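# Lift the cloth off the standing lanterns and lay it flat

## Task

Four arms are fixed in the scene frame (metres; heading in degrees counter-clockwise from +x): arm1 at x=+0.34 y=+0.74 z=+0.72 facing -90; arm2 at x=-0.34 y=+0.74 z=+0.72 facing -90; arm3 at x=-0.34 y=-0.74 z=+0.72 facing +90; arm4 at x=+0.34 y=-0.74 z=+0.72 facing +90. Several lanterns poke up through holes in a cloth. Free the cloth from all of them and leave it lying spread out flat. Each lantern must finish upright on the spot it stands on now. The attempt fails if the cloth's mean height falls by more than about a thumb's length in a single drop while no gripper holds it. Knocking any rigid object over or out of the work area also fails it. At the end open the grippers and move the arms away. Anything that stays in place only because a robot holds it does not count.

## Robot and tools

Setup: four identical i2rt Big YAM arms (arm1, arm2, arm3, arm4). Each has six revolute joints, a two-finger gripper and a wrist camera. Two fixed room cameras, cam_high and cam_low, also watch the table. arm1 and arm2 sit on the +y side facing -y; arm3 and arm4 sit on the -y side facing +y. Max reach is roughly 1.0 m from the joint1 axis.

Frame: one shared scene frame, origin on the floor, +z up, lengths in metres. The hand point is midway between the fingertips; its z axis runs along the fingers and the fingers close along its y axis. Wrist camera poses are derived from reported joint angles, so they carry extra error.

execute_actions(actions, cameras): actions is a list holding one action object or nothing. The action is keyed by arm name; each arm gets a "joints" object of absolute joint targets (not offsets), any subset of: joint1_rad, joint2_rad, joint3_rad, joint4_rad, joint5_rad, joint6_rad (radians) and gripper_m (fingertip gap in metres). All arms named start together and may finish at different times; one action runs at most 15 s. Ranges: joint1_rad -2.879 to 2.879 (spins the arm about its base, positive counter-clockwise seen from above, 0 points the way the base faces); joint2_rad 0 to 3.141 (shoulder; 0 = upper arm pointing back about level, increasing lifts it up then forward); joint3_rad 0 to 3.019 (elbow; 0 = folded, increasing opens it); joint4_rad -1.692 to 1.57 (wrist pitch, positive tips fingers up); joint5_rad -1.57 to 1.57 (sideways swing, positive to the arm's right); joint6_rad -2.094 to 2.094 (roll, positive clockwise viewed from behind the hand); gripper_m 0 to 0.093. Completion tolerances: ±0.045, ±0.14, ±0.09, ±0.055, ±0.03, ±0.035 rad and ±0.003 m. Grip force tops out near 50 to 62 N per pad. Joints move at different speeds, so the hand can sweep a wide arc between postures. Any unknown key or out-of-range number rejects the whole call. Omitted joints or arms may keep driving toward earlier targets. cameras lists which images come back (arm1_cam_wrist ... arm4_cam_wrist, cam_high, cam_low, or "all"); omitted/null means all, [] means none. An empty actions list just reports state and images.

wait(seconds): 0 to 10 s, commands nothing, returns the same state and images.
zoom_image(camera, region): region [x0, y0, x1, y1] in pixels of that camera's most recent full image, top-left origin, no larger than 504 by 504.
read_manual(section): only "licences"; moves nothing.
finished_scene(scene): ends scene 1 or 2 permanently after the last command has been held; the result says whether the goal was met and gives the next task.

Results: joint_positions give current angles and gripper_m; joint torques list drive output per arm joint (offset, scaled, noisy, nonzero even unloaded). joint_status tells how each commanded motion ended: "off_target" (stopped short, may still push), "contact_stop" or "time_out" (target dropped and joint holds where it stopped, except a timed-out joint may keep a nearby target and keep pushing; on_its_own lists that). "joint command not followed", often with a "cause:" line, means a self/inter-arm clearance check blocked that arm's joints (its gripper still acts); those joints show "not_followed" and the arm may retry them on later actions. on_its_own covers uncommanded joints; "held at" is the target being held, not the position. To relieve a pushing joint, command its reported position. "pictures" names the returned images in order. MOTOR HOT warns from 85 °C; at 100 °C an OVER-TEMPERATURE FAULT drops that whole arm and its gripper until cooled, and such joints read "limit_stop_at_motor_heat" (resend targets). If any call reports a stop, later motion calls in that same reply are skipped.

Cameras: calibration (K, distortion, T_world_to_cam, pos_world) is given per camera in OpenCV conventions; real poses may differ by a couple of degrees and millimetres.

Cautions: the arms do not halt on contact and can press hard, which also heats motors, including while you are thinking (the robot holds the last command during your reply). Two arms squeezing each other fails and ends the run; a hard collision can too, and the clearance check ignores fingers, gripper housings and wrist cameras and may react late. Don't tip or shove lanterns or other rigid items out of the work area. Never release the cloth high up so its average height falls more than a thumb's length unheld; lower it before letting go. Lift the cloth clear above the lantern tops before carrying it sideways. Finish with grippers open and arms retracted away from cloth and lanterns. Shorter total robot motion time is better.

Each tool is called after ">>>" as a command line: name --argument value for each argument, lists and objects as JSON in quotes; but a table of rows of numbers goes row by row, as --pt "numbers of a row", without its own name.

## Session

>>> execute_actions --actions '[]' --cameras '["cam_high","cam_low"]'

Scene clock: 0.00 s.
Joint torques (N m, as the arm reports them, + toward a larger angle): no reading
arm1.joint_positions: joint1_rad=+0.007 joint2_rad=+0.443 joint3_rad=+1.460 joint4_rad=-1.541 joint5_rad=+0.006 joint6_rad=+0.003 gripper_m=+0.095
arm1.joint_status: not commanded
arm1.hand: x=+0.3326 y=+0.6169 z=+1.3503 quat_wxyz=(-0.343, -0.624, -0.600, +0.363) (m; scene frame)
arm2.joint_positions: joint1_rad=-0.003 joint2_rad=+0.438 joint3_rad=+1.467 joint4_rad=-1.543 joint5_rad=+0.002 joint6_rad=+0.008 gripper_m=+0.094
arm2.joint_status: not commanded
arm2.hand: x=-0.3327 y=+0.6225 z=+1.3200 quat_wxyz=(-0.361, -0.607, -0.613, +0.354) (m; scene frame)
arm3.joint_positions: joint1_rad=+0.012 joint2_rad=+0.432 joint3_rad=+1.476 joint4_rad=-1.540 joint5_rad=-0.001 joint6_rad=+0.010 gripper_m=+0.095
arm3.joint_status: not commanded
arm3.hand: x=-0.3351 y=-0.6245 z=+1.3797 quat_wxyz=(-0.369, +0.594, -0.621, -0.354) (m; scene frame)
arm4.joint_positions: joint1_rad=-0.001 joint2_rad=+0.451 joint3_rad=+1.461 joint4_rad=-1.519 joint5_rad=-0.013 joint6_rad=+0.017 gripper_m=+0.095
arm4.joint_status: not commanded
arm4.hand: x=+0.3359 y=-0.6092 z=+1.3720 quat_wxyz=(-0.341, +0.614, -0.607, -0.372) (m; scene frame)
pictures: cam_high, cam_low
Images, in order (width x height): cam_high 896x504, cam_low 896x504.

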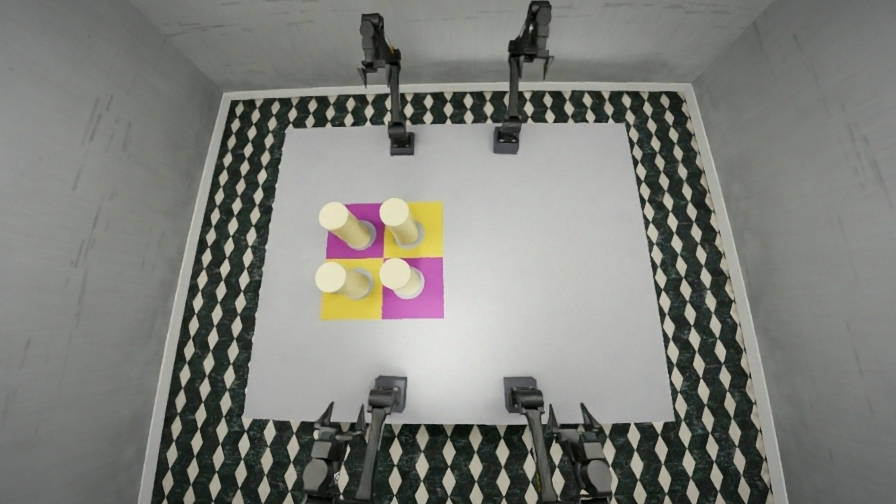

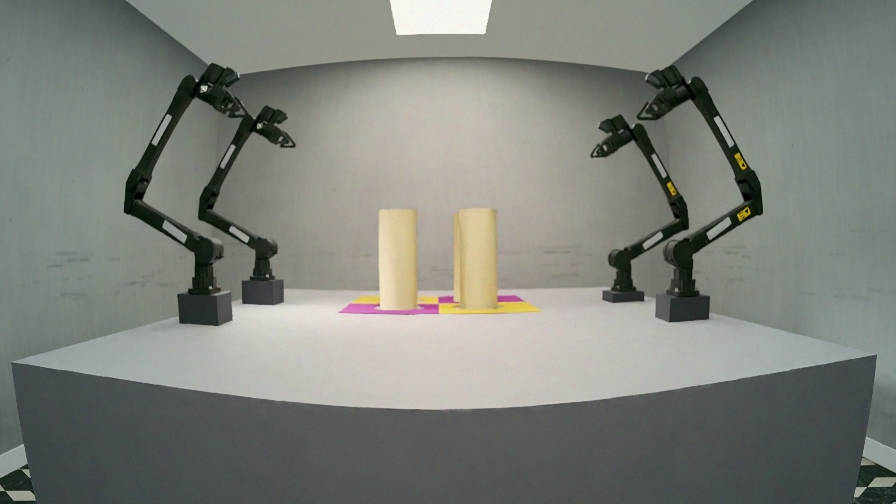

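>>> execute_actions --actions '[{"arm1":{"joints":{"joint1_rad":-0.711,"joint6_rad":-0.757,"joint2_rad":1.0,"gripper_m":0.06}},"arm2":{"joints":{"joint1_rad":-0.7,"joint6_rad":-0.68,"joint2_rad":1.0,"gripper_m":0.06}},"arm3":{"joints":{"joint1_rad":0.8,"joint6_rad":0.75,"joint2_rad":1.0,"gripper_m":0.06}},"arm4":{"joints":{"joint1_rad":0.759,"joint6_rad":0.79,"joint2_rad":1.0,"gripper_m":0.06}}}]' --cameras '[]'

>>> execute_actions --actions '[{"arm1":{"joints":{"joint2_rad":2.143,"joint3_rad":1.64,"joint4_rad":-0.97}},"arm2":{"joints":{"joint2_rad":2.054,"joint3_rad":1.6,"joint4_rad":-1.01}},"arm3":{"joints":{"joint2_rad":1.994,"joint3_rad":1.3,"joint4_rad":-0.78}},"arm4":{"joints":{"joint2_rad":2.065,"joint3_rad":1.46,"joint4_rad":-0.855}}}]' --cameras '["arm1_cam_wrist","arm2_cam_wrist","arm3_cam_wrist","arm4_cam_wrist"]'

Scene clock: 2.30 s.
Joint torques (N m, as the arm reports them, + toward a larger angle): arm1=[ 0.75 -2.47  9.19  1.36  0.07 -0.03] | arm2=[ 0.18 -4.64 11.86  1.42  0.07  0.  ] | arm3=[ 0.97 -7.24  9.69  1.04  0.04  0.04] | arm4=[-1.67 -2.92 10.1   0.91 -0.1  -0.01]
arm1.joint_positions: joint1_rad=-0.709 joint2_rad=+0.990 joint3_rad=+1.460 joint4_rad=-1.541 joint5_rad=+0.005 joint6_rad=-0.741 gripper_m=+0.060
arm1.joint_status: all done
arm1.hand: x=+0.1115 y=+0.5002 z=+1.2370 quat_wxyz=(-0.004, -0.689, -0.681, +0.249) (m; scene frame)
arm2.joint_positions: joint1_rad=-0.693 joint2_rad=+0.992 joint3_rad=+1.463 joint4_rad=-1.543 joint5_rad=+0.001 joint6_rad=-0.670 gripper_m=+0.060
arm2.joint_status: all done
arm2.hand: x=-0.5398 y=+0.4834 z=+1.2040 quat_wxyz=(-0.028, -0.686, -0.684, +0.247) (m; scene frame)
arm3.joint_positions: joint1_rad=+0.797 joint2_rad=+1.011 joint3_rad=+1.478 joint4_rad=-1.540 joint5_rad=+0.000 joint6_rad=+0.738 gripper_m=+0.060
arm3.joint_status: all done
arm3.hand: x=-0.5668 y=-0.4915 z=+1.2570 quat_wxyz=(-0.013, +0.689, -0.683, -0.243) (m; scene frame)
arm4.joint_positions: joint1_rad=+0.759 joint2_rad=+1.000 joint3_rad=+1.459 joint4_rad=-1.519 joint5_rad=-0.012 joint6_rad=+0.782 gripper_m=+0.060
arm4.joint_status: all done
arm4.hand: x=+0.0997 y=-0.5017 z=+1.2543 quat_wxyz=(+0.011, +0.686, -0.681, -0.255) (m; scene frame)
pictures: none
No camera images: the call's "cameras" was empty. Leave "cameras" out to get every camera's image.

Scene clock: 4.10 s.
Joint torques (N m, as the arm reports them, + toward a larger angle): arm1=[  0.56 -19.91   8.23   1.05   0.05  -0.06] | arm2=[  0.22 -20.09  11.46   0.9    0.06  -0.02] | arm3=[  0.85 -20.08   7.07   0.53   0.04   0.06] | arm4=[ -1.49 -19.08   8.5    0.67  -0.09   0.02]
arm1.joint_positions: joint1_rad=-0.709 joint2_rad=+2.139 joint3_rad=+1.630 joint4_rad=-0.986 joint5_rad=+0.005 joint6_rad=-0.742 gripper_m=+0.060
arm1.joint_status: all done
arm1.hand: x=-0.1003 y=+0.2779 z=+0.7781 quat_wxyz=(+0.004, -0.711, -0.703, +0.039) (m; scene frame)
arm2.joint_positions: joint1_rad=-0.693 joint2_rad=+2.058 joint3_rad=+1.574 joint4_rad=-1.019 joint5_rad=+0.001 joint6_rad=-0.671 gripper_m=+0.060
arm2.joint_status: all done
arm2.hand: x=-0.7175 y=+0.2598 z=+0.7729 quat_wxyz=(-0.004, -0.707, -0.706, +0.035) (m; scene frame)
arm3.joint_positions: joint1_rad=+0.797 joint2_rad=+1.993 joint3_rad=+1.292 joint4_rad=-0.795 joint5_rad=+0.000 joint6_rad=+0.739 gripper_m=+0.060
arm3.joint_status: all done
arm3.hand: x=-0.7066 y=-0.3363 z=+0.7684 quat_wxyz=(-0.004, +0.709, -0.704, -0.033) (m; scene frame)
arm4.joint_positions: joint1_rad=+0.759 joint2_rad=+2.083 joint3_rad=+1.441 joint4_rad=-0.875 joint5_rad=-0.012 joint6_rad=+0.783 gripper_m=+0.060
arm4.joint_status: all done
arm4.hand: x=-0.0824 y=-0.3286 z=+0.7686 quat_wxyz=(+0.012, +0.709, -0.705, -0.030) (m; scene frame)
pictures: arm1_cam_wrist, arm2_cam_wrist, arm3_cam_wrist, arm4_cam_wrist
camera_calibration (this result's frames):
arm1_cam_wrist: T_world_to_cam=[[-0.998153, 0.0106609, 0.0598024, -0.153268], [0.0417703, 0.835249, 0.548284, -0.653492], [-0.0441046, 0.549769, -0.834151, 0.616519], [0, 0, 0, 1]] pos_world=[-0.0984968, 0.208519, 0.881735]
arm2_cam_wrist: T_world_to_cam=[[-0.999346, 0.0148665, 0.0329657, -0.747328], [0.030406, 0.838904, 0.54343, -0.612774], [-0.0195761, 0.544077, -0.838807, 0.619816], [0, 0, 0, 1]] pos_world=[-0.716073, 0.187941, 0.877542]
arm3_cam_wrist: T_world_to_cam=[[0.99924, 0.00685523, -0.0383608, 0.735848], [0.0266926, -0.83761, 0.545616, -0.676863], [-0.0283911, -0.546225, -0.837157, 0.562502], [0, 0, 0, 1]] pos_world=[-0.701251, -0.264739, 0.868437]
arm4_cam_wrist: T_world_to_cam=[[0.997802, 0.0043888, -0.0661267, 0.138086], [0.0409681, -0.825159, 0.563413, -0.693283], [-0.0520923, -0.564883, -0.823525, 0.566007], [0, 0, 0, 1]] pos_world=[-0.0798954, -0.252947, 0.865856]
Images, in order (width x height): arm1_cam_wrist 616x616, arm2_cam_wrist 616x616, arm3_cam_wrist 616x616, arm4_cam_wrist 616x616.

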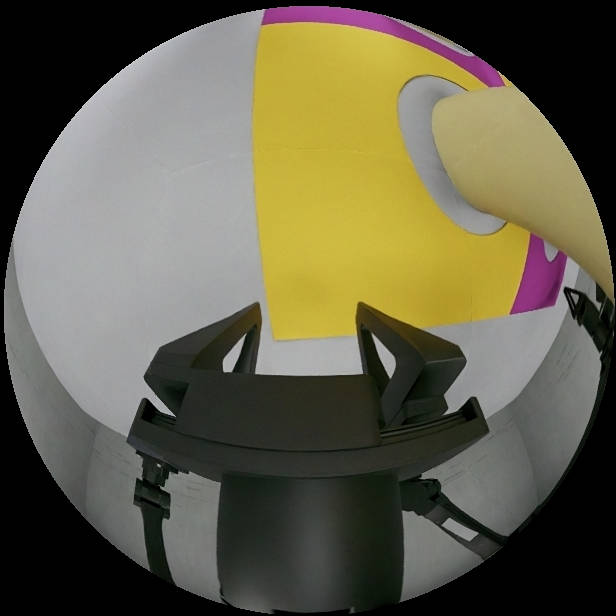

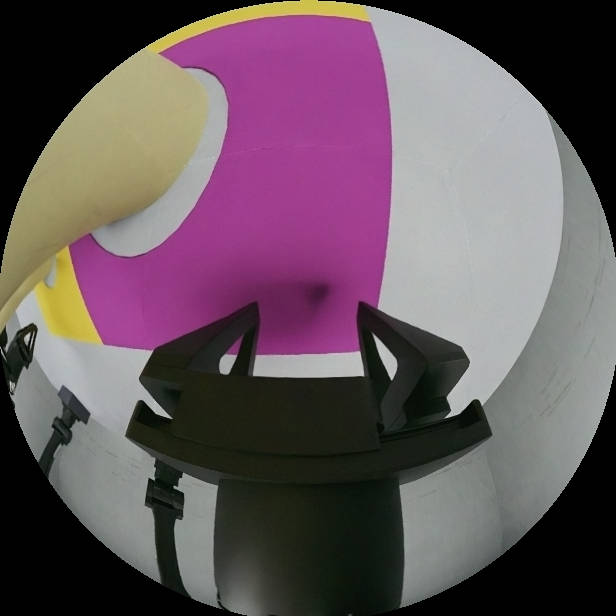

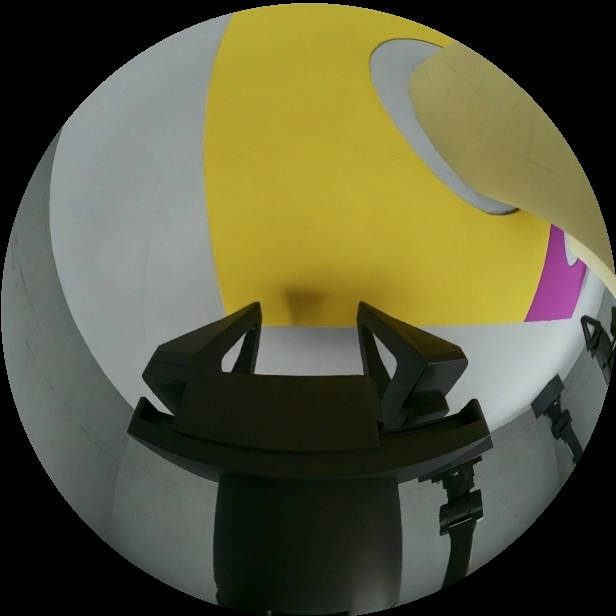

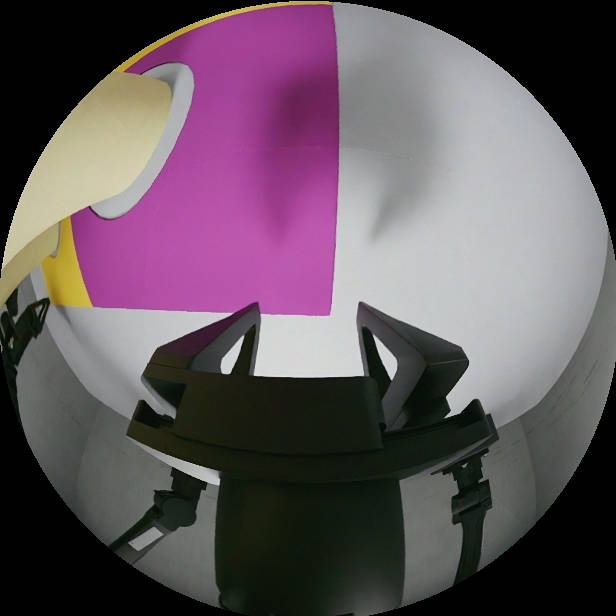

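>>> execute_actions --actions '[{"arm1":{"joints":{"joint1_rad":-0.695}},"arm2":{"joints":{"joint1_rad":-0.737,"joint3_rad":1.63,"joint4_rad":-0.95}},"arm3":{"joints":{"joint1_rad":0.84,"joint3_rad":1.36,"joint4_rad":-0.69}},"arm4":{"joints":{"joint4_rad":-0.76}}}]' --cameras '[]'

>>> execute_actions --actions '[{"arm1":{"joints":{"joint2_rad":2.27}},"arm2":{"joints":{"joint2_rad":2.18}},"arm3":{"joints":{"joint2_rad":2.12}},"arm4":{"joints":{"joint2_rad":2.19}}}]' --cameras '["arm1_cam_wrist","arm2_cam_wrist","arm3_cam_wrist","arm4_cam_wrist"]'

Scene clock: 5.43 s.
Joint torques (N m, as the arm reports them, + toward a larger angle): arm1=[  1.39 -19.69   8.16   1.11   0.06  -0.08] | arm2=[  0.1  -20.61  13.13   1.1    0.06  -0.01] | arm3=[  0.56 -20.92   9.57   0.85   0.03   0.06] | arm4=[ -1.5  -19.17   8.64   0.87  -0.09   0.01]
arm1.joint_positions: joint1_rad=-0.704 joint2_rad=+2.139 joint3_rad=+1.630 joint4_rad=-0.986 joint5_rad=+0.005 joint6_rad=-0.742 gripper_m=+0.060
arm1.joint_status: all done
arm1.hand: x=-0.0978 y=+0.2756 z=+0.7781 quat_wxyz=(+0.004, -0.709, -0.704, +0.039) (m; scene frame)
arm2.joint_positions: joint1_rad=-0.734 joint2_rad=+2.058 joint3_rad=+1.586 joint4_rad=-0.961 joint5_rad=+0.001 joint6_rad=-0.671 gripper_m=+0.060
arm2.joint_status: all done
arm2.hand: x=-0.7489 y=+0.2614 z=+0.7785 quat_wxyz=(-0.006, -0.720, -0.691, +0.070) (m; scene frame)
arm3.joint_positions: joint1_rad=+0.841 joint2_rad=+1.993 joint3_rad=+1.321 joint4_rad=-0.705 joint5_rad=+0.000 joint6_rad=+0.739 gripper_m=+0.060
arm3.joint_status: all done
arm3.hand: x=-0.7499 y=-0.3278 z=+0.7804 quat_wxyz=(-0.005, +0.722, -0.686, -0.093) (m; scene frame)
arm4.joint_positions: joint1_rad=+0.759 joint2_rad=+2.083 joint3_rad=+1.441 joint4_rad=-0.782 joint5_rad=-0.012 joint6_rad=+0.783 gripper_m=+0.060
arm4.joint_status: all done
arm4.hand: x=-0.0986 y=-0.3124 z=+0.7710 quat_wxyz=(+0.012, +0.707, -0.703, -0.076) (m; scene frame)
pictures: none
No camera images: the call's "cameras" was empty. Leave "cameras" out to get every camera's image.

Scene clock: 6.47 s.
Joint torques (N m, as the arm reports them, + toward a larger angle): arm1=[  1.14 -16.74   6.92   0.72  -0.07  -0.06] | arm2=[  0.22 -19.27   9.36   0.68   0.16  -0.01] | arm3=[  0.11 -17.47   6.94   0.38  -0.06   0.06] | arm4=[ -1.68 -16.09   7.35   0.45  -0.16   0.01]
arm1.joint_positions: joint1_rad=-0.701 joint2_rad=+2.222 joint3_rad=+1.640 joint4_rad=-0.980 joint5_rad=+0.010 joint6_rad=-0.744 gripper_m=+0.060
arm1.joint_status: all done
arm1.hand: x=-0.0919 y=+0.2809 z=+0.7313 quat_wxyz=(+0.007, -0.708, -0.707, +0.007) (m; scene frame)
arm2.joint_positions: joint1_rad=-0.735 joint2_rad=+2.145 joint3_rad=+1.624 joint4_rad=-0.953 joint5_rad=-0.002 joint6_rad=-0.671 gripper_m=+0.060
arm2.joint_status: all done
arm2.hand: x=-0.7537 y=+0.2566 z=+0.7394 quat_wxyz=(-0.006, -0.721, -0.691, +0.049) (m; scene frame)
arm3.joint_positions: joint1_rad=+0.843 joint2_rad=+2.079 joint3_rad=+1.355 joint4_rad=-0.696 joint5_rad=+0.004 joint6_rad=+0.739 gripper_m=+0.060
arm3.joint_status: all done
arm3.hand: x=-0.7521 y=-0.3257 z=+0.7434 quat_wxyz=(-0.006, +0.723, -0.687, -0.071) (m; scene frame)
arm4.joint_positions: joint1_rad=+0.761 joint2_rad=+2.164 joint3_rad=+1.452 joint4_rad=-0.771 joint5_rad=-0.011 joint6_rad=+0.783 gripper_m=+0.060
arm4.joint_status: all done
arm4.hand: x=-0.0937 y=-0.3190 z=+0.7272 quat_wxyz=(+0.011, +0.709, -0.704, -0.046) (m; scene frame)
pictures: arm1_cam_wrist, arm2_cam_wrist, arm3_cam_wrist, arm4_cam_wrist
camera_calibration (this result's frames):
arm1_cam_wrist: T_world_to_cam=[[-0.999833, -0.000700377, 0.0182456, -0.108752], [0.0102292, 0.806243, 0.591496, -0.657014], [-0.0151247, 0.591584, -0.806102, 0.54661], [0, 0, 0, 1]] pos_world=[-0.0937454, 0.206271, 0.831228]
arm2_cam_wrist: T_world_to_cam=[[-0.997221, 0.0567472, 0.0482704, -0.802887], [0.0736305, 0.84943, 0.522539, -0.54539], [-0.0113497, 0.524641, -0.851248, 0.613156], [0, 0, 0, 1]] pos_world=[-0.753539, 0.187145, 0.845691]
arm3_cam_wrist: T_world_to_cam=[[0.994636, 0.0557078, -0.0871533, 0.828962], [0.0917243, -0.864476, 0.494235, -0.574814], [-0.0478091, -0.499578, -0.864948, 0.567378], [0, 0, 0, 1]] pos_world=[-0.744666, -0.259643, 0.847093]
arm4_cam_wrist: T_world_to_cam=[[0.996032, 0.00732908, -0.0886886, 0.163763], [0.0544485, -0.838482, 0.542203, -0.649156], [-0.0703899, -0.54488, -0.835554, 0.550122], [0, 0, 0, 1]] pos_world=[-0.0890449, -0.245756, 0.826155]
Images, in order (width x height): arm1_cam_wrist 616x616, arm2_cam_wrist 616x616, arm3_cam_wrist 616x616, arm4_cam_wrist 616x616.

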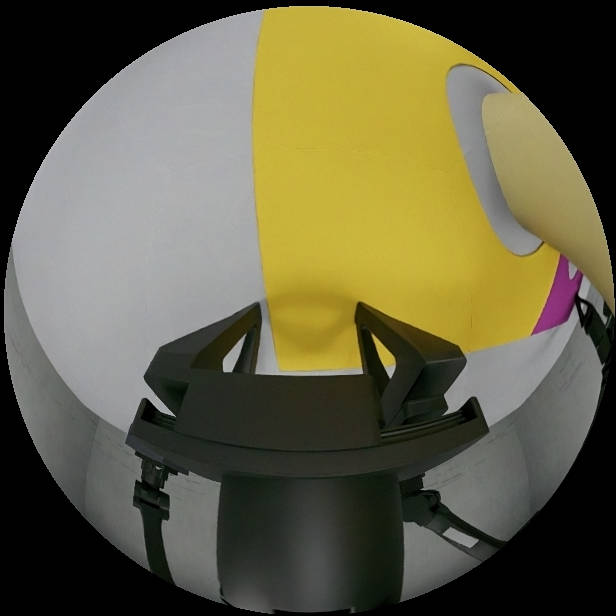

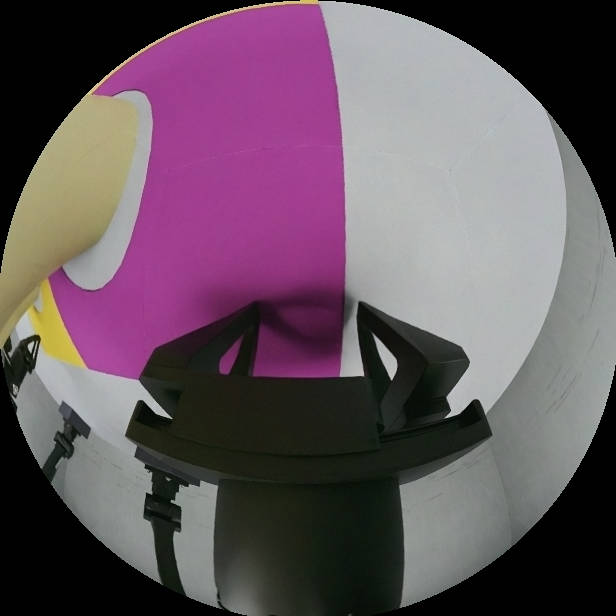

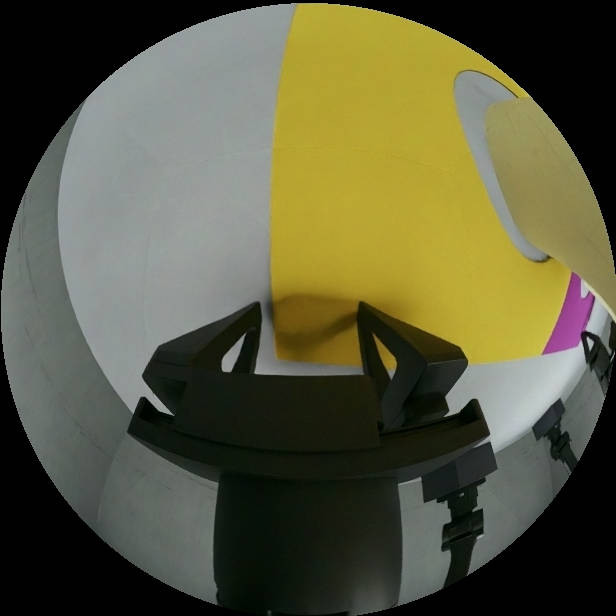

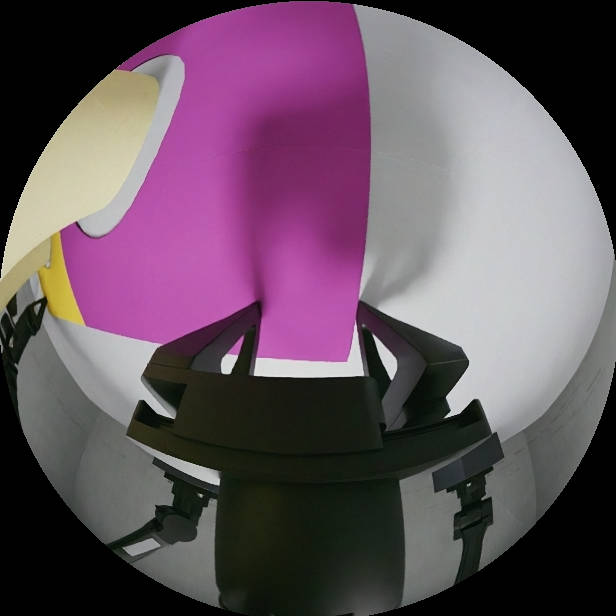

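>>> execute_actions --actions '[{"arm1":{"joints":{"gripper_m":0}},"arm2":{"joints":{"gripper_m":0}},"arm3":{"joints":{"gripper_m":0}},"arm4":{"joints":{"gripper_m":0}}}]' --cameras '["arm1_cam_wrist","arm2_cam_wrist","arm3_cam_wrist","arm4_cam_wrist"]'

Scene clock: 7.43 s.
Joint torques (N m, as the arm reports them, + toward a larger angle): arm1=[  1.64 -16.87   6.96   0.42  -0.19  -0.04] | arm2=[ -0.34 -18.89   9.4    0.68   0.19  -0.01] | arm3=[  0.98 -17.3    6.89   0.38  -0.15   0.05] | arm4=[ -1.6  -16.04   7.34   0.36   0.08   0.01]
arm1.joint_positions: joint1_rad=-0.702 joint2_rad=+2.222 joint3_rad=+1.640 joint4_rad=-0.971 joint5_rad=+0.011 joint6_rad=-0.744 gripper_m=+0.004
arm1.joint_status: gripper_m off_target (ended at +0.004, target +0.000)
arm1.hand: x=-0.0940 y=+0.2799 z=+0.7314 quat_wxyz=(+0.008, -0.708, -0.706, +0.011) (m; scene frame)
arm2.joint_positions: joint1_rad=-0.735 joint2_rad=+2.147 joint3_rad=+1.624 joint4_rad=-0.953 joint5_rad=-0.003 joint6_rad=-0.671 gripper_m=+0.000
arm2.joint_status: all done
arm2.hand: x=-0.7535 y=+0.2566 z=+0.7384 quat_wxyz=(-0.006, -0.721, -0.691, +0.049) (m; scene frame)
arm3.joint_positions: joint1_rad=+0.838 joint2_rad=+2.080 joint3_rad=+1.355 joint4_rad=-0.696 joint5_rad=+0.007 joint6_rad=+0.739 gripper_m=+0.001
arm3.joint_status: all done
arm3.hand: x=-0.7494 y=-0.3233 z=+0.7430 quat_wxyz=(-0.007, +0.722, -0.689, -0.071) (m; scene frame)
arm4.joint_positions: joint1_rad=+0.760 joint2_rad=+2.165 joint3_rad=+1.452 joint4_rad=-0.768 joint5_rad=-0.016 joint6_rad=+0.784 gripper_m=+0.003
arm4.joint_status: all done
arm4.hand: x=-0.0945 y=-0.3190 z=+0.7270 quat_wxyz=(+0.013, +0.709, -0.704, -0.047) (m; scene frame)
pictures: arm1_cam_wrist, arm2_cam_wrist, arm3_cam_wrist, arm4_cam_wrist
camera_calibration (this result's frames):
arm1_cam_wrist: T_world_to_cam=[[-0.999672, 0.000159755, 0.0255996, -0.116412], [0.0151673, 0.809273, 0.587237, -0.653451], [-0.0206233, 0.587432, -0.80901, 0.549998], [0, 0, 0, 1]] pos_world=[-0.0951197, 0.205752, 0.831665]
arm2_cam_wrist: T_world_to_cam=[[-0.9973, 0.0566408, 0.0467392, -0.801497], [0.0727441, 0.849092, 0.523212, -0.546071], [-0.0100507, 0.525199, -0.85092, 0.612903], [0, 0, 0, 1]] pos_world=[-0.753449, 0.187166, 0.844703]
arm3_cam_wrist: T_world_to_cam=[[0.995146, 0.0501321, -0.0846793, 0.822892], [0.0855812, -0.865667, 0.493251, -0.577001], [-0.0485764, -0.498103, -0.865756, 0.568871], [0, 0, 0, 1]] pos_world=[-0.741883, -0.257388, 0.846791]
arm4_cam_wrist: T_world_to_cam=[[0.995593, 0.00682045, -0.0935333, 0.167865], [0.056782, -0.8376, 0.543325, -0.649345], [-0.0746378, -0.546241, -0.834296, 0.548197], [0, 0, 0, 1]] pos_world=[-0.0893378, -0.245589, 0.825865]
Images, in order (width x height): arm1_cam_wrist 616x616, arm2_cam_wrist 616x616, arm3_cam_wrist 616x616, arm4_cam_wrist 616x616.

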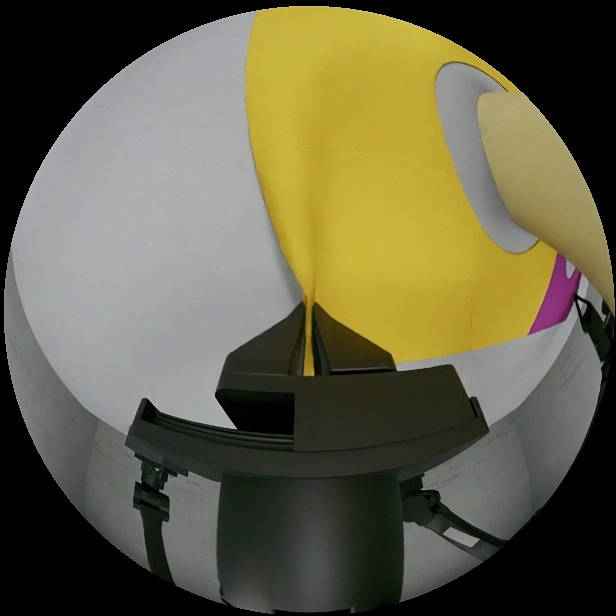

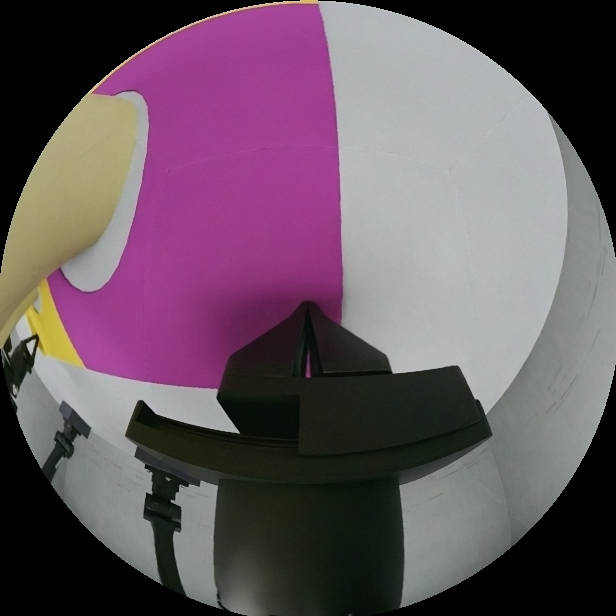

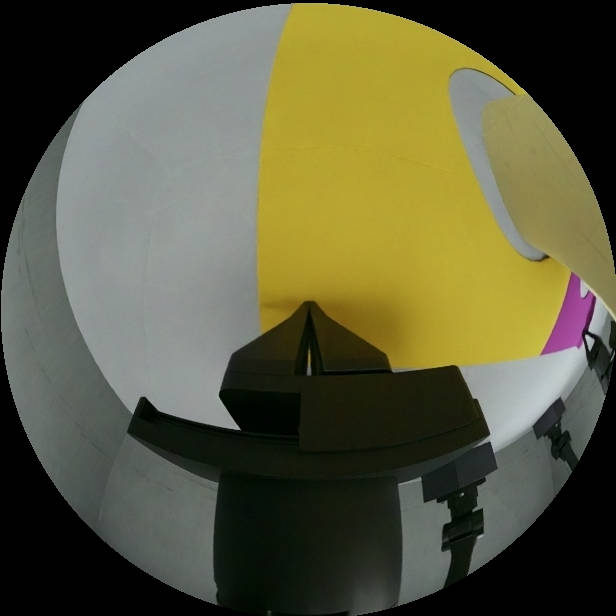

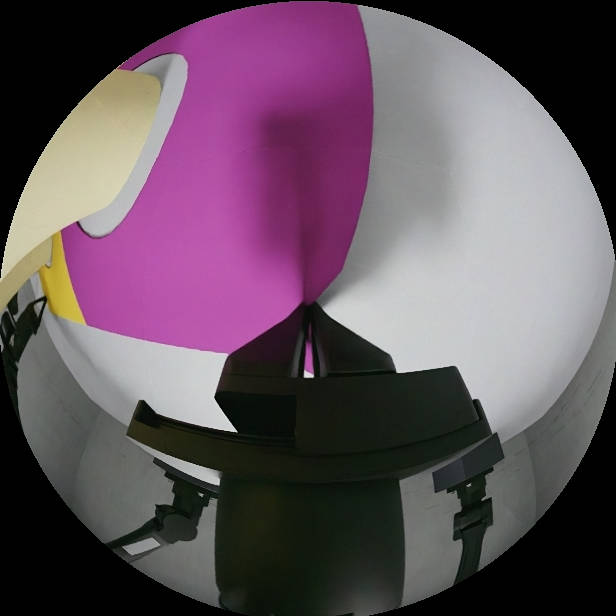

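>>> execute_actions --actions '[{"arm2":{"joints":{"joint2_rad":2.09,"gripper_m":0.065}},"arm3":{"joints":{"joint2_rad":2.02,"gripper_m":0.065}}}]' --cameras '[]'

>>> execute_actions --actions '[{"arm2":{"joints":{"joint2_rad":2.16,"joint3_rad":1.78,"joint4_rad":-1.175}},"arm3":{"joints":{"joint2_rad":2.12,"joint3_rad":1.555,"joint4_rad":-0.99}}}]' --cameras '[]'

>>> execute_actions --actions '[{"arm2":{"joints":{"joint2_rad":2.275}},"arm3":{"joints":{"joint2_rad":2.24}}}]' --cameras '["arm2_cam_wrist","arm3_cam_wrist"]'

>>> execute_actions --actions '[{"arm2":{"joints":{"gripper_m":0}},"arm3":{"joints":{"gripper_m":0}}}]' --cameras '["arm2_cam_wrist","arm3_cam_wrist"]'

Scene clock: 8.57 s.
Joint torques (N m, as the arm reports them, + toward a larger angle): arm1=[  1.52 -16.96   6.92   0.37  -0.19  -0.06] | arm2=[  0.81 -20.41   9.77   0.79   0.05  -0.01] | arm3=[  0.98 -24.06   7.11   0.36   0.04   0.04] | arm4=[ -1.58 -16.11   7.36   0.36   0.08   0.01]
arm1.joint_positions: joint1_rad=-0.702 joint2_rad=+2.222 joint3_rad=+1.640 joint4_rad=-0.971 joint5_rad=+0.011 joint6_rad=-0.744 gripper_m=+0.004
arm1.joint_status: not commanded
arm1.hand: x=-0.0940 y=+0.2799 z=+0.7314 quat_wxyz=(+0.008, -0.708, -0.706, +0.011) (m; scene frame)
arm2.joint_positions: joint1_rad=-0.735 joint2_rad=+2.086 joint3_rad=+1.624 joint4_rad=-0.953 joint5_rad=+0.001 joint6_rad=-0.671 gripper_m=+0.065
arm2.joint_status: all done
arm2.hand: x=-0.7593 y=+0.2510 z=+0.7759 quat_wxyz=(-0.007, -0.720, -0.690, +0.079) (m; scene frame)
arm3.joint_positions: joint1_rad=+0.838 joint2_rad=+2.047 joint3_rad=+1.355 joint4_rad=-0.696 joint5_rad=+0.000 joint6_rad=+0.740 gripper_m=+0.065
arm3.joint_status: all done
arm3.hand: x=-0.7550 y=-0.3197 z=+0.7619 quat_wxyz=(-0.005, +0.721, -0.688, -0.088) (m; scene frame)
arm4.joint_positions: joint1_rad=+0.760 joint2_rad=+2.165 joint3_rad=+1.452 joint4_rad=-0.768 joint5_rad=-0.016 joint6_rad=+0.784 gripper_m=+0.003
arm4.joint_status: not commanded
arm4.hand: x=-0.0945 y=-0.3190 z=+0.7270 quat_wxyz=(+0.013, +0.709, -0.704, -0.047) (m; scene frame)
pictures: none
No camera images: the call's "cameras" was empty. Leave "cameras" out to get every camera's image.

Scene clock: 9.60 s.
Joint torques (N m, as the arm reports them, + toward a larger angle): arm1=[  1.42 -16.96   6.97   0.38  -0.21  -0.04] | arm2=[  0.6  -21.34  13.26  -0.1    0.05  -0.02] | arm3=[  0.95 -21.54   9.81  -0.85   0.04   0.06] | arm4=[ -1.59 -16.1    7.35   0.37   0.08   0.01]
arm1.joint_positions: joint1_rad=-0.702 joint2_rad=+2.222 joint3_rad=+1.640 joint4_rad=-0.971 joint5_rad=+0.011 joint6_rad=-0.744 gripper_m=+0.004
arm1.joint_status: not commanded
arm1.hand: x=-0.0940 y=+0.2799 z=+0.7314 quat_wxyz=(+0.008, -0.708, -0.706, +0.011) (m; scene frame)
arm2.joint_positions: joint1_rad=-0.735 joint2_rad=+2.156 joint3_rad=+1.733 joint4_rad=-1.166 joint5_rad=+0.001 joint6_rad=-0.671 gripper_m=+0.065
arm2.joint_status: all done
arm2.hand: x=-0.7488 y=+0.2630 z=+0.7684 quat_wxyz=(+0.001, -0.722, -0.692, -0.008) (m; scene frame)
arm3.joint_positions: joint1_rad=+0.838 joint2_rad=+2.105 joint3_rad=+1.514 joint4_rad=-0.976 joint5_rad=+0.000 joint6_rad=+0.740 gripper_m=+0.065
arm3.joint_status: all done
arm3.hand: x=-0.7528 y=-0.3220 z=+0.7745 quat_wxyz=(-0.003, +0.723, -0.690, +0.002) (m; scene frame)
arm4.joint_positions: joint1_rad=+0.760 joint2_rad=+2.165 joint3_rad=+1.452 joint4_rad=-0.768 joint5_rad=-0.016 joint6_rad=+0.784 gripper_m=+0.003
arm4.joint_status: not commanded
arm4.hand: x=-0.0945 y=-0.3190 z=+0.7270 quat_wxyz=(+0.013, +0.709, -0.704, -0.047) (m; scene frame)
pictures: none
No camera images: the call's "cameras" was empty. Leave "cameras" out to get every camera's image.

Scene clock: 10.60 s.
Joint torques (N m, as the arm reports them, + toward a larger angle): arm1=[  1.07 -16.9    6.94   0.42  -0.19  -0.02] | arm2=[  0.61 -18.9    9.75   0.08  -0.01  -0.01] | arm3=[  1.19 -17.62   7.25  -0.77   0.11   0.01] | arm4=[ -1.59 -16.12   7.36   0.36   0.08   0.01]
arm1.joint_positions: joint1_rad=-0.702 joint2_rad=+2.222 joint3_rad=+1.640 joint4_rad=-0.971 joint5_rad=+0.011 joint6_rad=-0.744 gripper_m=+0.004
arm1.joint_status: not commanded
arm1.hand: x=-0.0940 y=+0.2799 z=+0.7314 quat_wxyz=(+0.008, -0.708, -0.706, +0.011) (m; scene frame)
arm2.joint_positions: joint1_rad=-0.733 joint2_rad=+2.229 joint3_rad=+1.770 joint4_rad=-1.172 joint5_rad=+0.003 joint6_rad=-0.673 gripper_m=+0.065
arm2.joint_status: all done
arm2.hand: x=-0.7505 y=+0.2597 z=+0.7366 quat_wxyz=(+0.004, -0.720, -0.693, -0.028) (m; scene frame)
arm3.joint_positions: joint1_rad=+0.835 joint2_rad=+2.182 joint3_rad=+1.548 joint4_rad=-0.981 joint5_rad=-0.001 joint6_rad=+0.746 gripper_m=+0.065
arm3.joint_status: all done
arm3.hand: x=-0.7519 y=-0.3206 z=+0.7413 quat_wxyz=(-0.001, +0.720, -0.694, +0.026) (m; scene frame)
arm4.joint_positions: joint1_rad=+0.760 joint2_rad=+2.165 joint3_rad=+1.452 joint4_rad=-0.768 joint5_rad=-0.016 joint6_rad=+0.784 gripper_m=+0.003
arm4.joint_status: not commanded
arm4.hand: x=-0.0945 y=-0.3190 z=+0.7270 quat_wxyz=(+0.013, +0.709, -0.704, -0.047) (m; scene frame)
pictures: arm2_cam_wrist, arm3_cam_wrist
camera_calibration (this result's frames):
arm2_cam_wrist: T_world_to_cam=[[-0.99766, 0.0527099, -0.0435478, -0.731317], [0.0138951, 0.779939, 0.625702, -0.649625], [0.0669453, 0.623633, -0.778846, 0.588929], [0, 0, 0, 1]] pos_world=[-0.760005, 0.17794, 0.833309]
arm3_cam_wrist: T_world_to_cam=[[0.998515, 0.0371952, 0.0398115, 0.731115], [0.00468551, -0.786626, 0.617413, -0.701089], [0.0542815, -0.616309, -0.785631, 0.548615], [0, 0, 0, 1]] pos_world=[-0.756524, -0.240572, 0.834763]
Images, in order (width x height): arm2_cam_wrist 616x616, arm3_cam_wrist 616x616.

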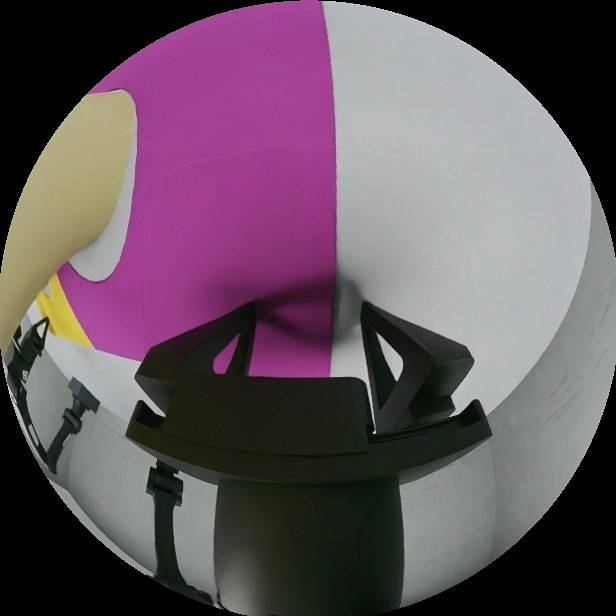

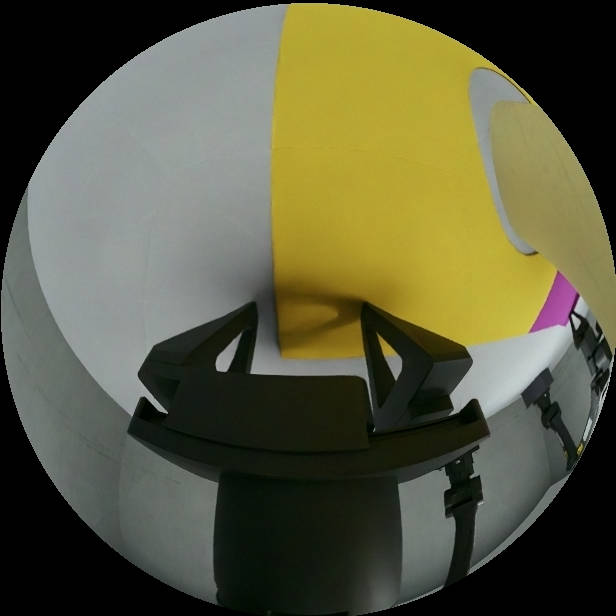

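Scene clock: 11.27 s.
Joint torques (N m, as the arm reports them, + toward a larger angle): arm1=[  1.56 -16.9    6.99   0.33  -0.18  -0.03] | arm2=[  0.58 -19.52   9.7    0.29   0.22  -0.01] | arm3=[  1.43 -17.37   7.21  -0.19  -0.24   0.01] | arm4=[ -1.58 -16.12   7.35   0.36   0.08   0.01]
arm1.joint_positions: joint1_rad=-0.702 joint2_rad=+2.222 joint3_rad=+1.640 joint4_rad=-0.971 joint5_rad=+0.011 joint6_rad=-0.744 gripper_m=+0.004
arm1.joint_status: not commanded
arm1.hand: x=-0.0940 y=+0.2799 z=+0.7314 quat_wxyz=(+0.008, -0.708, -0.706, +0.011) (m; scene frame)
arm2.joint_positions: joint1_rad=-0.733 joint2_rad=+2.229 joint3_rad=+1.771 joint4_rad=-1.177 joint5_rad=-0.003 joint6_rad=-0.673 gripper_m=+0.002
arm2.joint_status: all done
arm2.hand: x=-0.7490 y=+0.2598 z=+0.7369 quat_wxyz=(+0.001, -0.720, -0.693, -0.031) (m; scene frame)
arm3.joint_positions: joint1_rad=+0.832 joint2_rad=+2.183 joint3_rad=+1.549 joint4_rad=-0.993 joint5_rad=+0.010 joint6_rad=+0.746 gripper_m=+0.002
arm3.joint_status: all done
arm3.hand: x=-0.7472 y=-0.3203 z=+0.7411 quat_wxyz=(-0.007, +0.719, -0.694, +0.032) (m; scene frame)
arm4.joint_positions: joint1_rad=+0.760 joint2_rad=+2.165 joint3_rad=+1.452 joint4_rad=-0.768 joint5_rad=-0.016 joint6_rad=+0.784 gripper_m=+0.003
arm4.joint_status: not commanded
arm4.hand: x=-0.0945 y=-0.3190 z=+0.7270 quat_wxyz=(+0.013, +0.709, -0.704, -0.047) (m; scene frame)
pictures: arm2_cam_wrist, arm3_cam_wrist
camera_calibration (this result's frames):
arm2_cam_wrist: T_world_to_cam=[[-0.997268, 0.0530586, -0.0513927, -0.723823], [0.00926277, 0.780074, 0.625618, -0.653407], [0.0732845, 0.623433, -0.778435, 0.593499], [0, 0, 0, 1]] pos_world=[-0.759288, 0.178104, 0.833584]
arm3_cam_wrist: T_world_to_cam=[[0.997771, 0.0351686, 0.0567131, 0.712754], [-0.00745898, -0.785759, 0.618488, -0.710418], [0.0663142, -0.617533, -0.783745, 0.555642], [0, 0, 0, 1]] pos_world=[-0.753312, -0.240156, 0.834444]
Images, in order (width x height): arm2_cam_wrist 616x616, arm3_cam_wrist 616x616.

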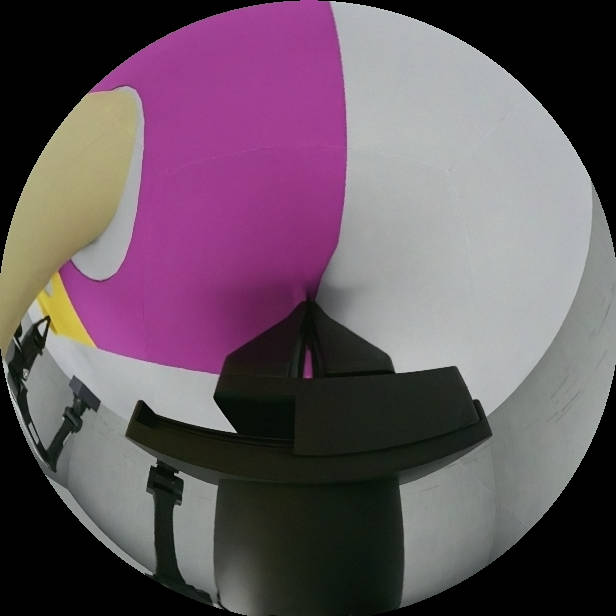

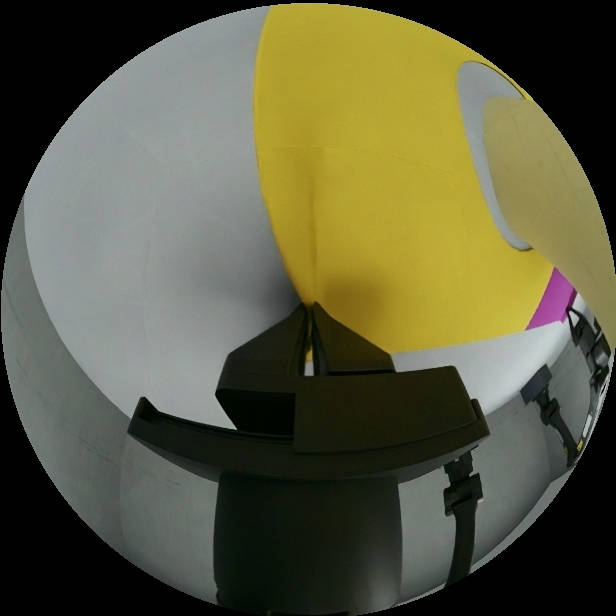

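>>> execute_actions --actions '[{"arm1":{"joints":{"joint2_rad":1.934,"joint3_rad":1.56,"joint4_rad":-0.96}},"arm2":{"joints":{"joint2_rad":1.914,"joint3_rad":1.64,"joint4_rad":-1.056}},"arm3":{"joints":{"joint2_rad":1.85,"joint3_rad":1.4,"joint4_rad":-0.875}},"arm4":{"joints":{"joint2_rad":1.892,"joint3_rad":1.44,"joint4_rad":-0.895}}}]' --cameras '["cam_high"]'

>>> execute_actions --actions '[{"arm1":{"joints":{"joint2_rad":1.702,"joint3_rad":1.56,"joint4_rad":-0.93}},"arm2":{"joints":{"joint2_rad":1.706,"joint3_rad":1.68,"joint4_rad":-1.035}},"arm3":{"joints":{"joint2_rad":1.605,"joint3_rad":1.4,"joint4_rad":-0.87}},"arm4":{"joints":{"joint2_rad":1.645,"joint3_rad":1.43,"joint4_rad":-0.855}}}]' --cameras '["cam_high"]'

>>> execute_actions --actions '[{"arm1":{"joints":{"joint2_rad":1.558,"joint3_rad":1.68,"joint4_rad":-0.925}},"arm2":{"joints":{"joint2_rad":1.59,"joint3_rad":1.82,"joint4_rad":-1.035}},"arm3":{"joints":{"joint2_rad":1.45,"joint3_rad":1.53,"joint4_rad":-0.875}},"arm4":{"joints":{"joint2_rad":1.486,"joint3_rad":1.545,"joint4_rad":-0.855}}}]' --cameras '[]'

>>> execute_actions --actions '[{"arm1":{"joints":{"joint2_rad":1.492,"joint3_rad":1.83,"joint4_rad":-0.89}},"arm2":{"joints":{"joint2_rad":1.549,"joint3_rad":2.005,"joint4_rad":-1.005}},"arm3":{"joints":{"joint2_rad":1.375,"joint3_rad":1.68,"joint4_rad":-0.845}},"arm4":{"joints":{"joint2_rad":1.405,"joint3_rad":1.685,"joint4_rad":-0.825}}}]' --cameras '["cam_high","cam_low"]'

Scene clock: 13.43 s.
Joint torques (N m, as the arm reports them, + toward a larger angle): arm1=[  1.22 -17.31   7.61   0.59  -0.01  -0.02] | arm2=[  0.39 -19.53  11.33   1.09   0.3    0.01] | arm3=[  2.01 -18.6    8.6    0.83  -0.21  -0.03] | arm4=[ -1.48 -15.77   8.47  -0.39  -0.07   0.  ]
arm1.joint_positions: joint1_rad=-0.700 joint2_rad=+1.924 joint3_rad=+1.569 joint4_rad=-0.959 joint5_rad=+0.007 joint6_rad=-0.744 gripper_m=+0.004
arm1.joint_status: all done
arm1.hand: x=-0.0971 y=+0.2724 z=+0.8881 quat_wxyz=(+0.001, -0.701, -0.701, +0.130) (m; scene frame)
arm2.joint_positions: joint1_rad=-0.728 joint2_rad=+1.915 joint3_rad=+1.626 joint4_rad=-1.064 joint5_rad=-0.006 joint6_rad=-0.673 gripper_m=+0.002
arm2.joint_status: all done
arm2.hand: x=-0.7449 y=+0.2582 z=+0.8778 quat_wxyz=(-0.014, -0.714, -0.691, +0.109) (m; scene frame)
arm3.joint_positions: joint1_rad=+0.827 joint2_rad=+1.834 joint3_rad=+1.390 joint4_rad=-0.887 joint5_rad=+0.009 joint6_rad=+0.746 gripper_m=+0.002
arm3.joint_status: all done
arm3.hand: x=-0.7466 y=-0.3176 z=+0.8870 quat_wxyz=(-0.010, +0.712, -0.692, -0.116) (m; scene frame)
arm4.joint_positions: joint1_rad=+0.759 joint2_rad=+1.886 joint3_rad=+1.436 joint4_rad=-0.872 joint5_rad=-0.012 joint6_rad=+0.784 gripper_m=+0.003
arm4.joint_status: all done
arm4.hand: x=-0.0969 y=-0.3122 z=+0.8803 quat_wxyz=(+0.012, +0.703, -0.700, -0.127) (m; scene frame)
pictures: cam_high
Images, in order (width x height): cam_high 896x504.

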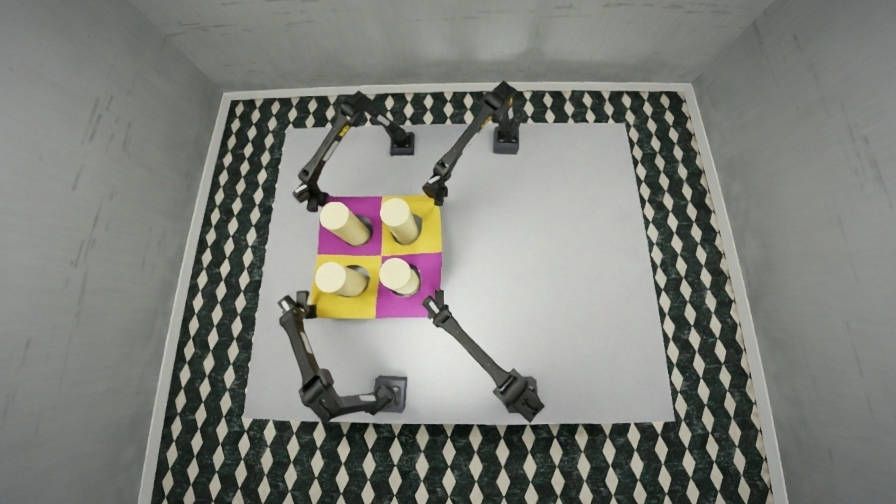

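Scene clock: 14.80 s.
Joint torques (N m, as the arm reports them, + toward a larger angle): arm1=[  1.27 -15.89   8.79   1.52  -0.01  -0.02] | arm2=[  0.25 -17.18  13.34   1.79   0.31   0.03] | arm3=[  2.49 -15.59  10.19   1.49  -0.22  -0.03] | arm4=[ -1.54 -13.86  10.1    0.98  -0.02  -0.01]
arm1.joint_positions: joint1_rad=-0.700 joint2_rad=+1.698 joint3_rad=+1.561 joint4_rad=-0.939 joint5_rad=+0.007 joint6_rad=-0.744 gripper_m=+0.004
arm1.joint_status: all done
arm1.hand: x=-0.0932 y=+0.2755 z=+1.0258 quat_wxyz=(-0.004, -0.685, -0.685, +0.247) (m; scene frame)
arm2.joint_positions: joint1_rad=-0.728 joint2_rad=+1.704 joint3_rad=+1.653 joint4_rad=-1.049 joint5_rad=-0.006 joint6_rad=-0.673 gripper_m=+0.002
arm2.joint_status: all done
arm2.hand: x=-0.7444 y=+0.2589 z=+1.0204 quat_wxyz=(-0.026, -0.698, -0.677, +0.233) (m; scene frame)
arm3.joint_positions: joint1_rad=+0.827 joint2_rad=+1.589 joint3_rad=+1.381 joint4_rad=-0.887 joint5_rad=+0.009 joint6_rad=+0.746 gripper_m=+0.002
arm3.joint_status: all done
arm3.hand: x=-0.7435 y=-0.3218 z=+1.0222 quat_wxyz=(-0.012, +0.698, -0.678, -0.232) (m; scene frame)
arm4.joint_positions: joint1_rad=+0.759 joint2_rad=+1.644 joint3_rad=+1.416 joint4_rad=-0.866 joint5_rad=-0.014 joint6_rad=+0.784 gripper_m=+0.003
arm4.joint_status: all done
arm4.hand: x=-0.0913 y=-0.3159 z=+1.0140 quat_wxyz=(+0.012, +0.688, -0.685, -0.239) (m; scene frame)
pictures: cam_high
Images, in order (width x height): cam_high 896x504.

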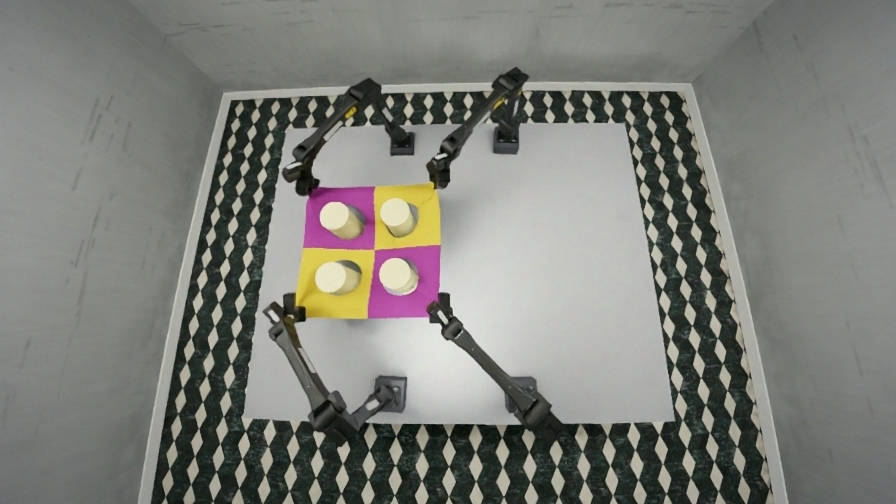

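Scene clock: 16.13 s.
Joint torques (N m, as the arm reports them, + toward a larger angle): arm1=[  1.15 -13.48  11.27   1.85  -0.02   0.  ] | arm2=[ -0.09 -15.23  13.89   2.21   0.3    0.04] | arm3=[  1.98 -13.75  12.44   1.73  -0.25  -0.04] | arm4=[ -1.61 -11.98  11.75   1.23   0.03  -0.02]
arm1.joint_positions: joint1_rad=-0.700 joint2_rad=+1.556 joint3_rad=+1.654 joint4_rad=-0.932 joint5_rad=+0.008 joint6_rad=-0.744 gripper_m=+0.004
arm1.joint_status: all done
arm1.hand: x=-0.0904 y=+0.2775 z=+1.1618 quat_wxyz=(-0.009, -0.660, -0.659, +0.362) (m; scene frame)
arm2.joint_positions: joint1_rad=-0.728 joint2_rad=+1.585 joint3_rad=+1.789 joint4_rad=-1.049 joint5_rad=-0.006 joint6_rad=-0.673 gripper_m=+0.002
arm2.joint_status: all done
arm2.hand: x=-0.7442 y=+0.2592 z=+1.1637 quat_wxyz=(-0.037, -0.671, -0.651, +0.354) (m; scene frame)
arm3.joint_positions: joint1_rad=+0.827 joint2_rad=+1.435 joint3_rad=+1.488 joint4_rad=-0.887 joint5_rad=+0.010 joint6_rad=+0.746 gripper_m=+0.002
arm3.joint_status: all done
arm3.hand: x=-0.7457 y=-0.3203 z=+1.1643 quat_wxyz=(-0.016, +0.670, -0.651, -0.356) (m; scene frame)
arm4.joint_positions: joint1_rad=+0.759 joint2_rad=+1.488 joint3_rad=+1.517 joint4_rad=-0.864 joint5_rad=-0.015 joint6_rad=+0.784 gripper_m=+0.003
arm4.joint_status: all done
arm4.hand: x=-0.0920 y=-0.3139 z=+1.1577 quat_wxyz=(+0.012, +0.661, -0.657, -0.362) (m; scene frame)
pictures: none
No camera images: the call's "cameras" was empty. Leave "cameras" out to get every camera's image.

Scene clock: 17.47 s.
Joint torques (N m, as the arm reports them, + toward a larger angle): arm1=[  1.22 -12.69  12.17   2.24  -0.06   0.02] | arm2=[ -0.05 -13.19  14.     2.72   0.32   0.05] | arm3=[  2.13 -13.12  13.02   2.68  -0.33  -0.05] | arm4=[ -1.91 -11.16  12.86   1.62   0.1   -0.03]
arm1.joint_positions: joint1_rad=-0.700 joint2_rad=+1.493 joint3_rad=+1.791 joint4_rad=-0.902 joint5_rad=+0.009 joint6_rad=-0.744 gripper_m=+0.004
arm1.joint_status: all done
arm1.hand: x=-0.0886 y=+0.2790 z=+1.2821 quat_wxyz=(-0.013, -0.626, -0.625, +0.466) (m; scene frame)
arm2.joint_positions: joint1_rad=-0.728 joint2_rad=+1.538 joint3_rad=+1.967 joint4_rad=-1.025 joint5_rad=-0.006 joint6_rad=-0.673 gripper_m=+0.002
arm2.joint_status: all done
arm2.hand: x=-0.7413 y=+0.2626 z=+1.2945 quat_wxyz=(-0.048, -0.634, -0.615, +0.467) (m; scene frame)
arm3.joint_positions: joint1_rad=+0.827 joint2_rad=+1.368 joint3_rad=+1.630 joint4_rad=-0.874 joint5_rad=+0.011 joint6_rad=+0.746 gripper_m=+0.002
arm3.joint_status: all done
arm3.hand: x=-0.7450 y=-0.3215 z=+1.2841 quat_wxyz=(-0.019, +0.637, -0.620, -0.458) (m; scene frame)
arm4.joint_positions: joint1_rad=+0.763 joint2_rad=+1.414 joint3_rad=+1.642 joint4_rad=-0.840 joint5_rad=-0.016 joint6_rad=+0.784 gripper_m=+0.003
arm4.joint_status: all done
arm4.hand: x=-0.0910 y=-0.3164 z=+1.2757 quat_wxyz=(+0.013, +0.630, -0.623, -0.464) (m; scene frame)
pictures: cam_high, cam_low
Images, in order (width x height): cam_high 896x504, cam_low 896x504.

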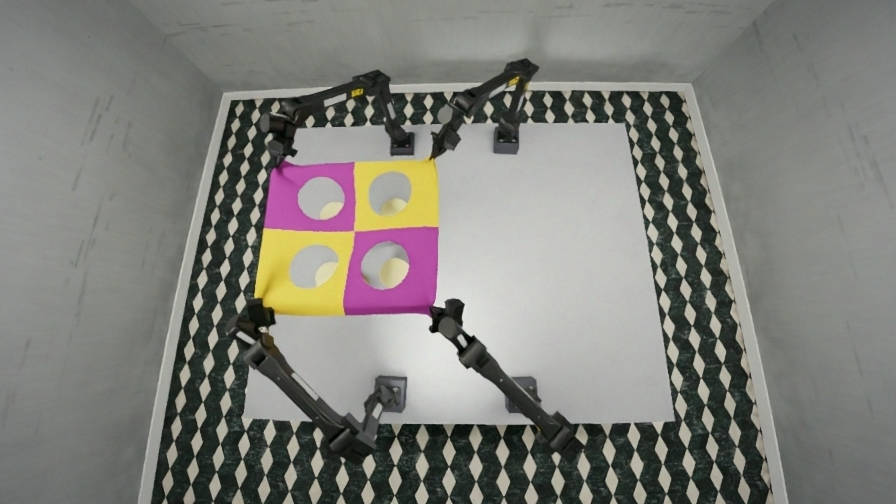

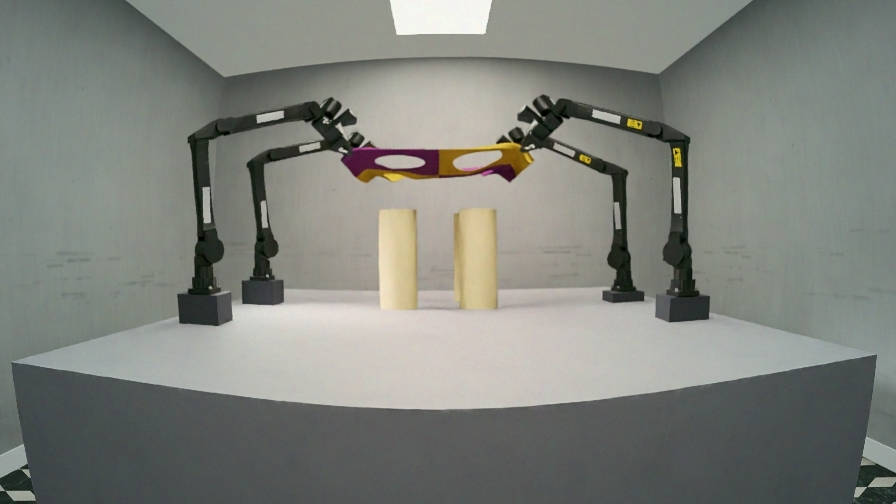

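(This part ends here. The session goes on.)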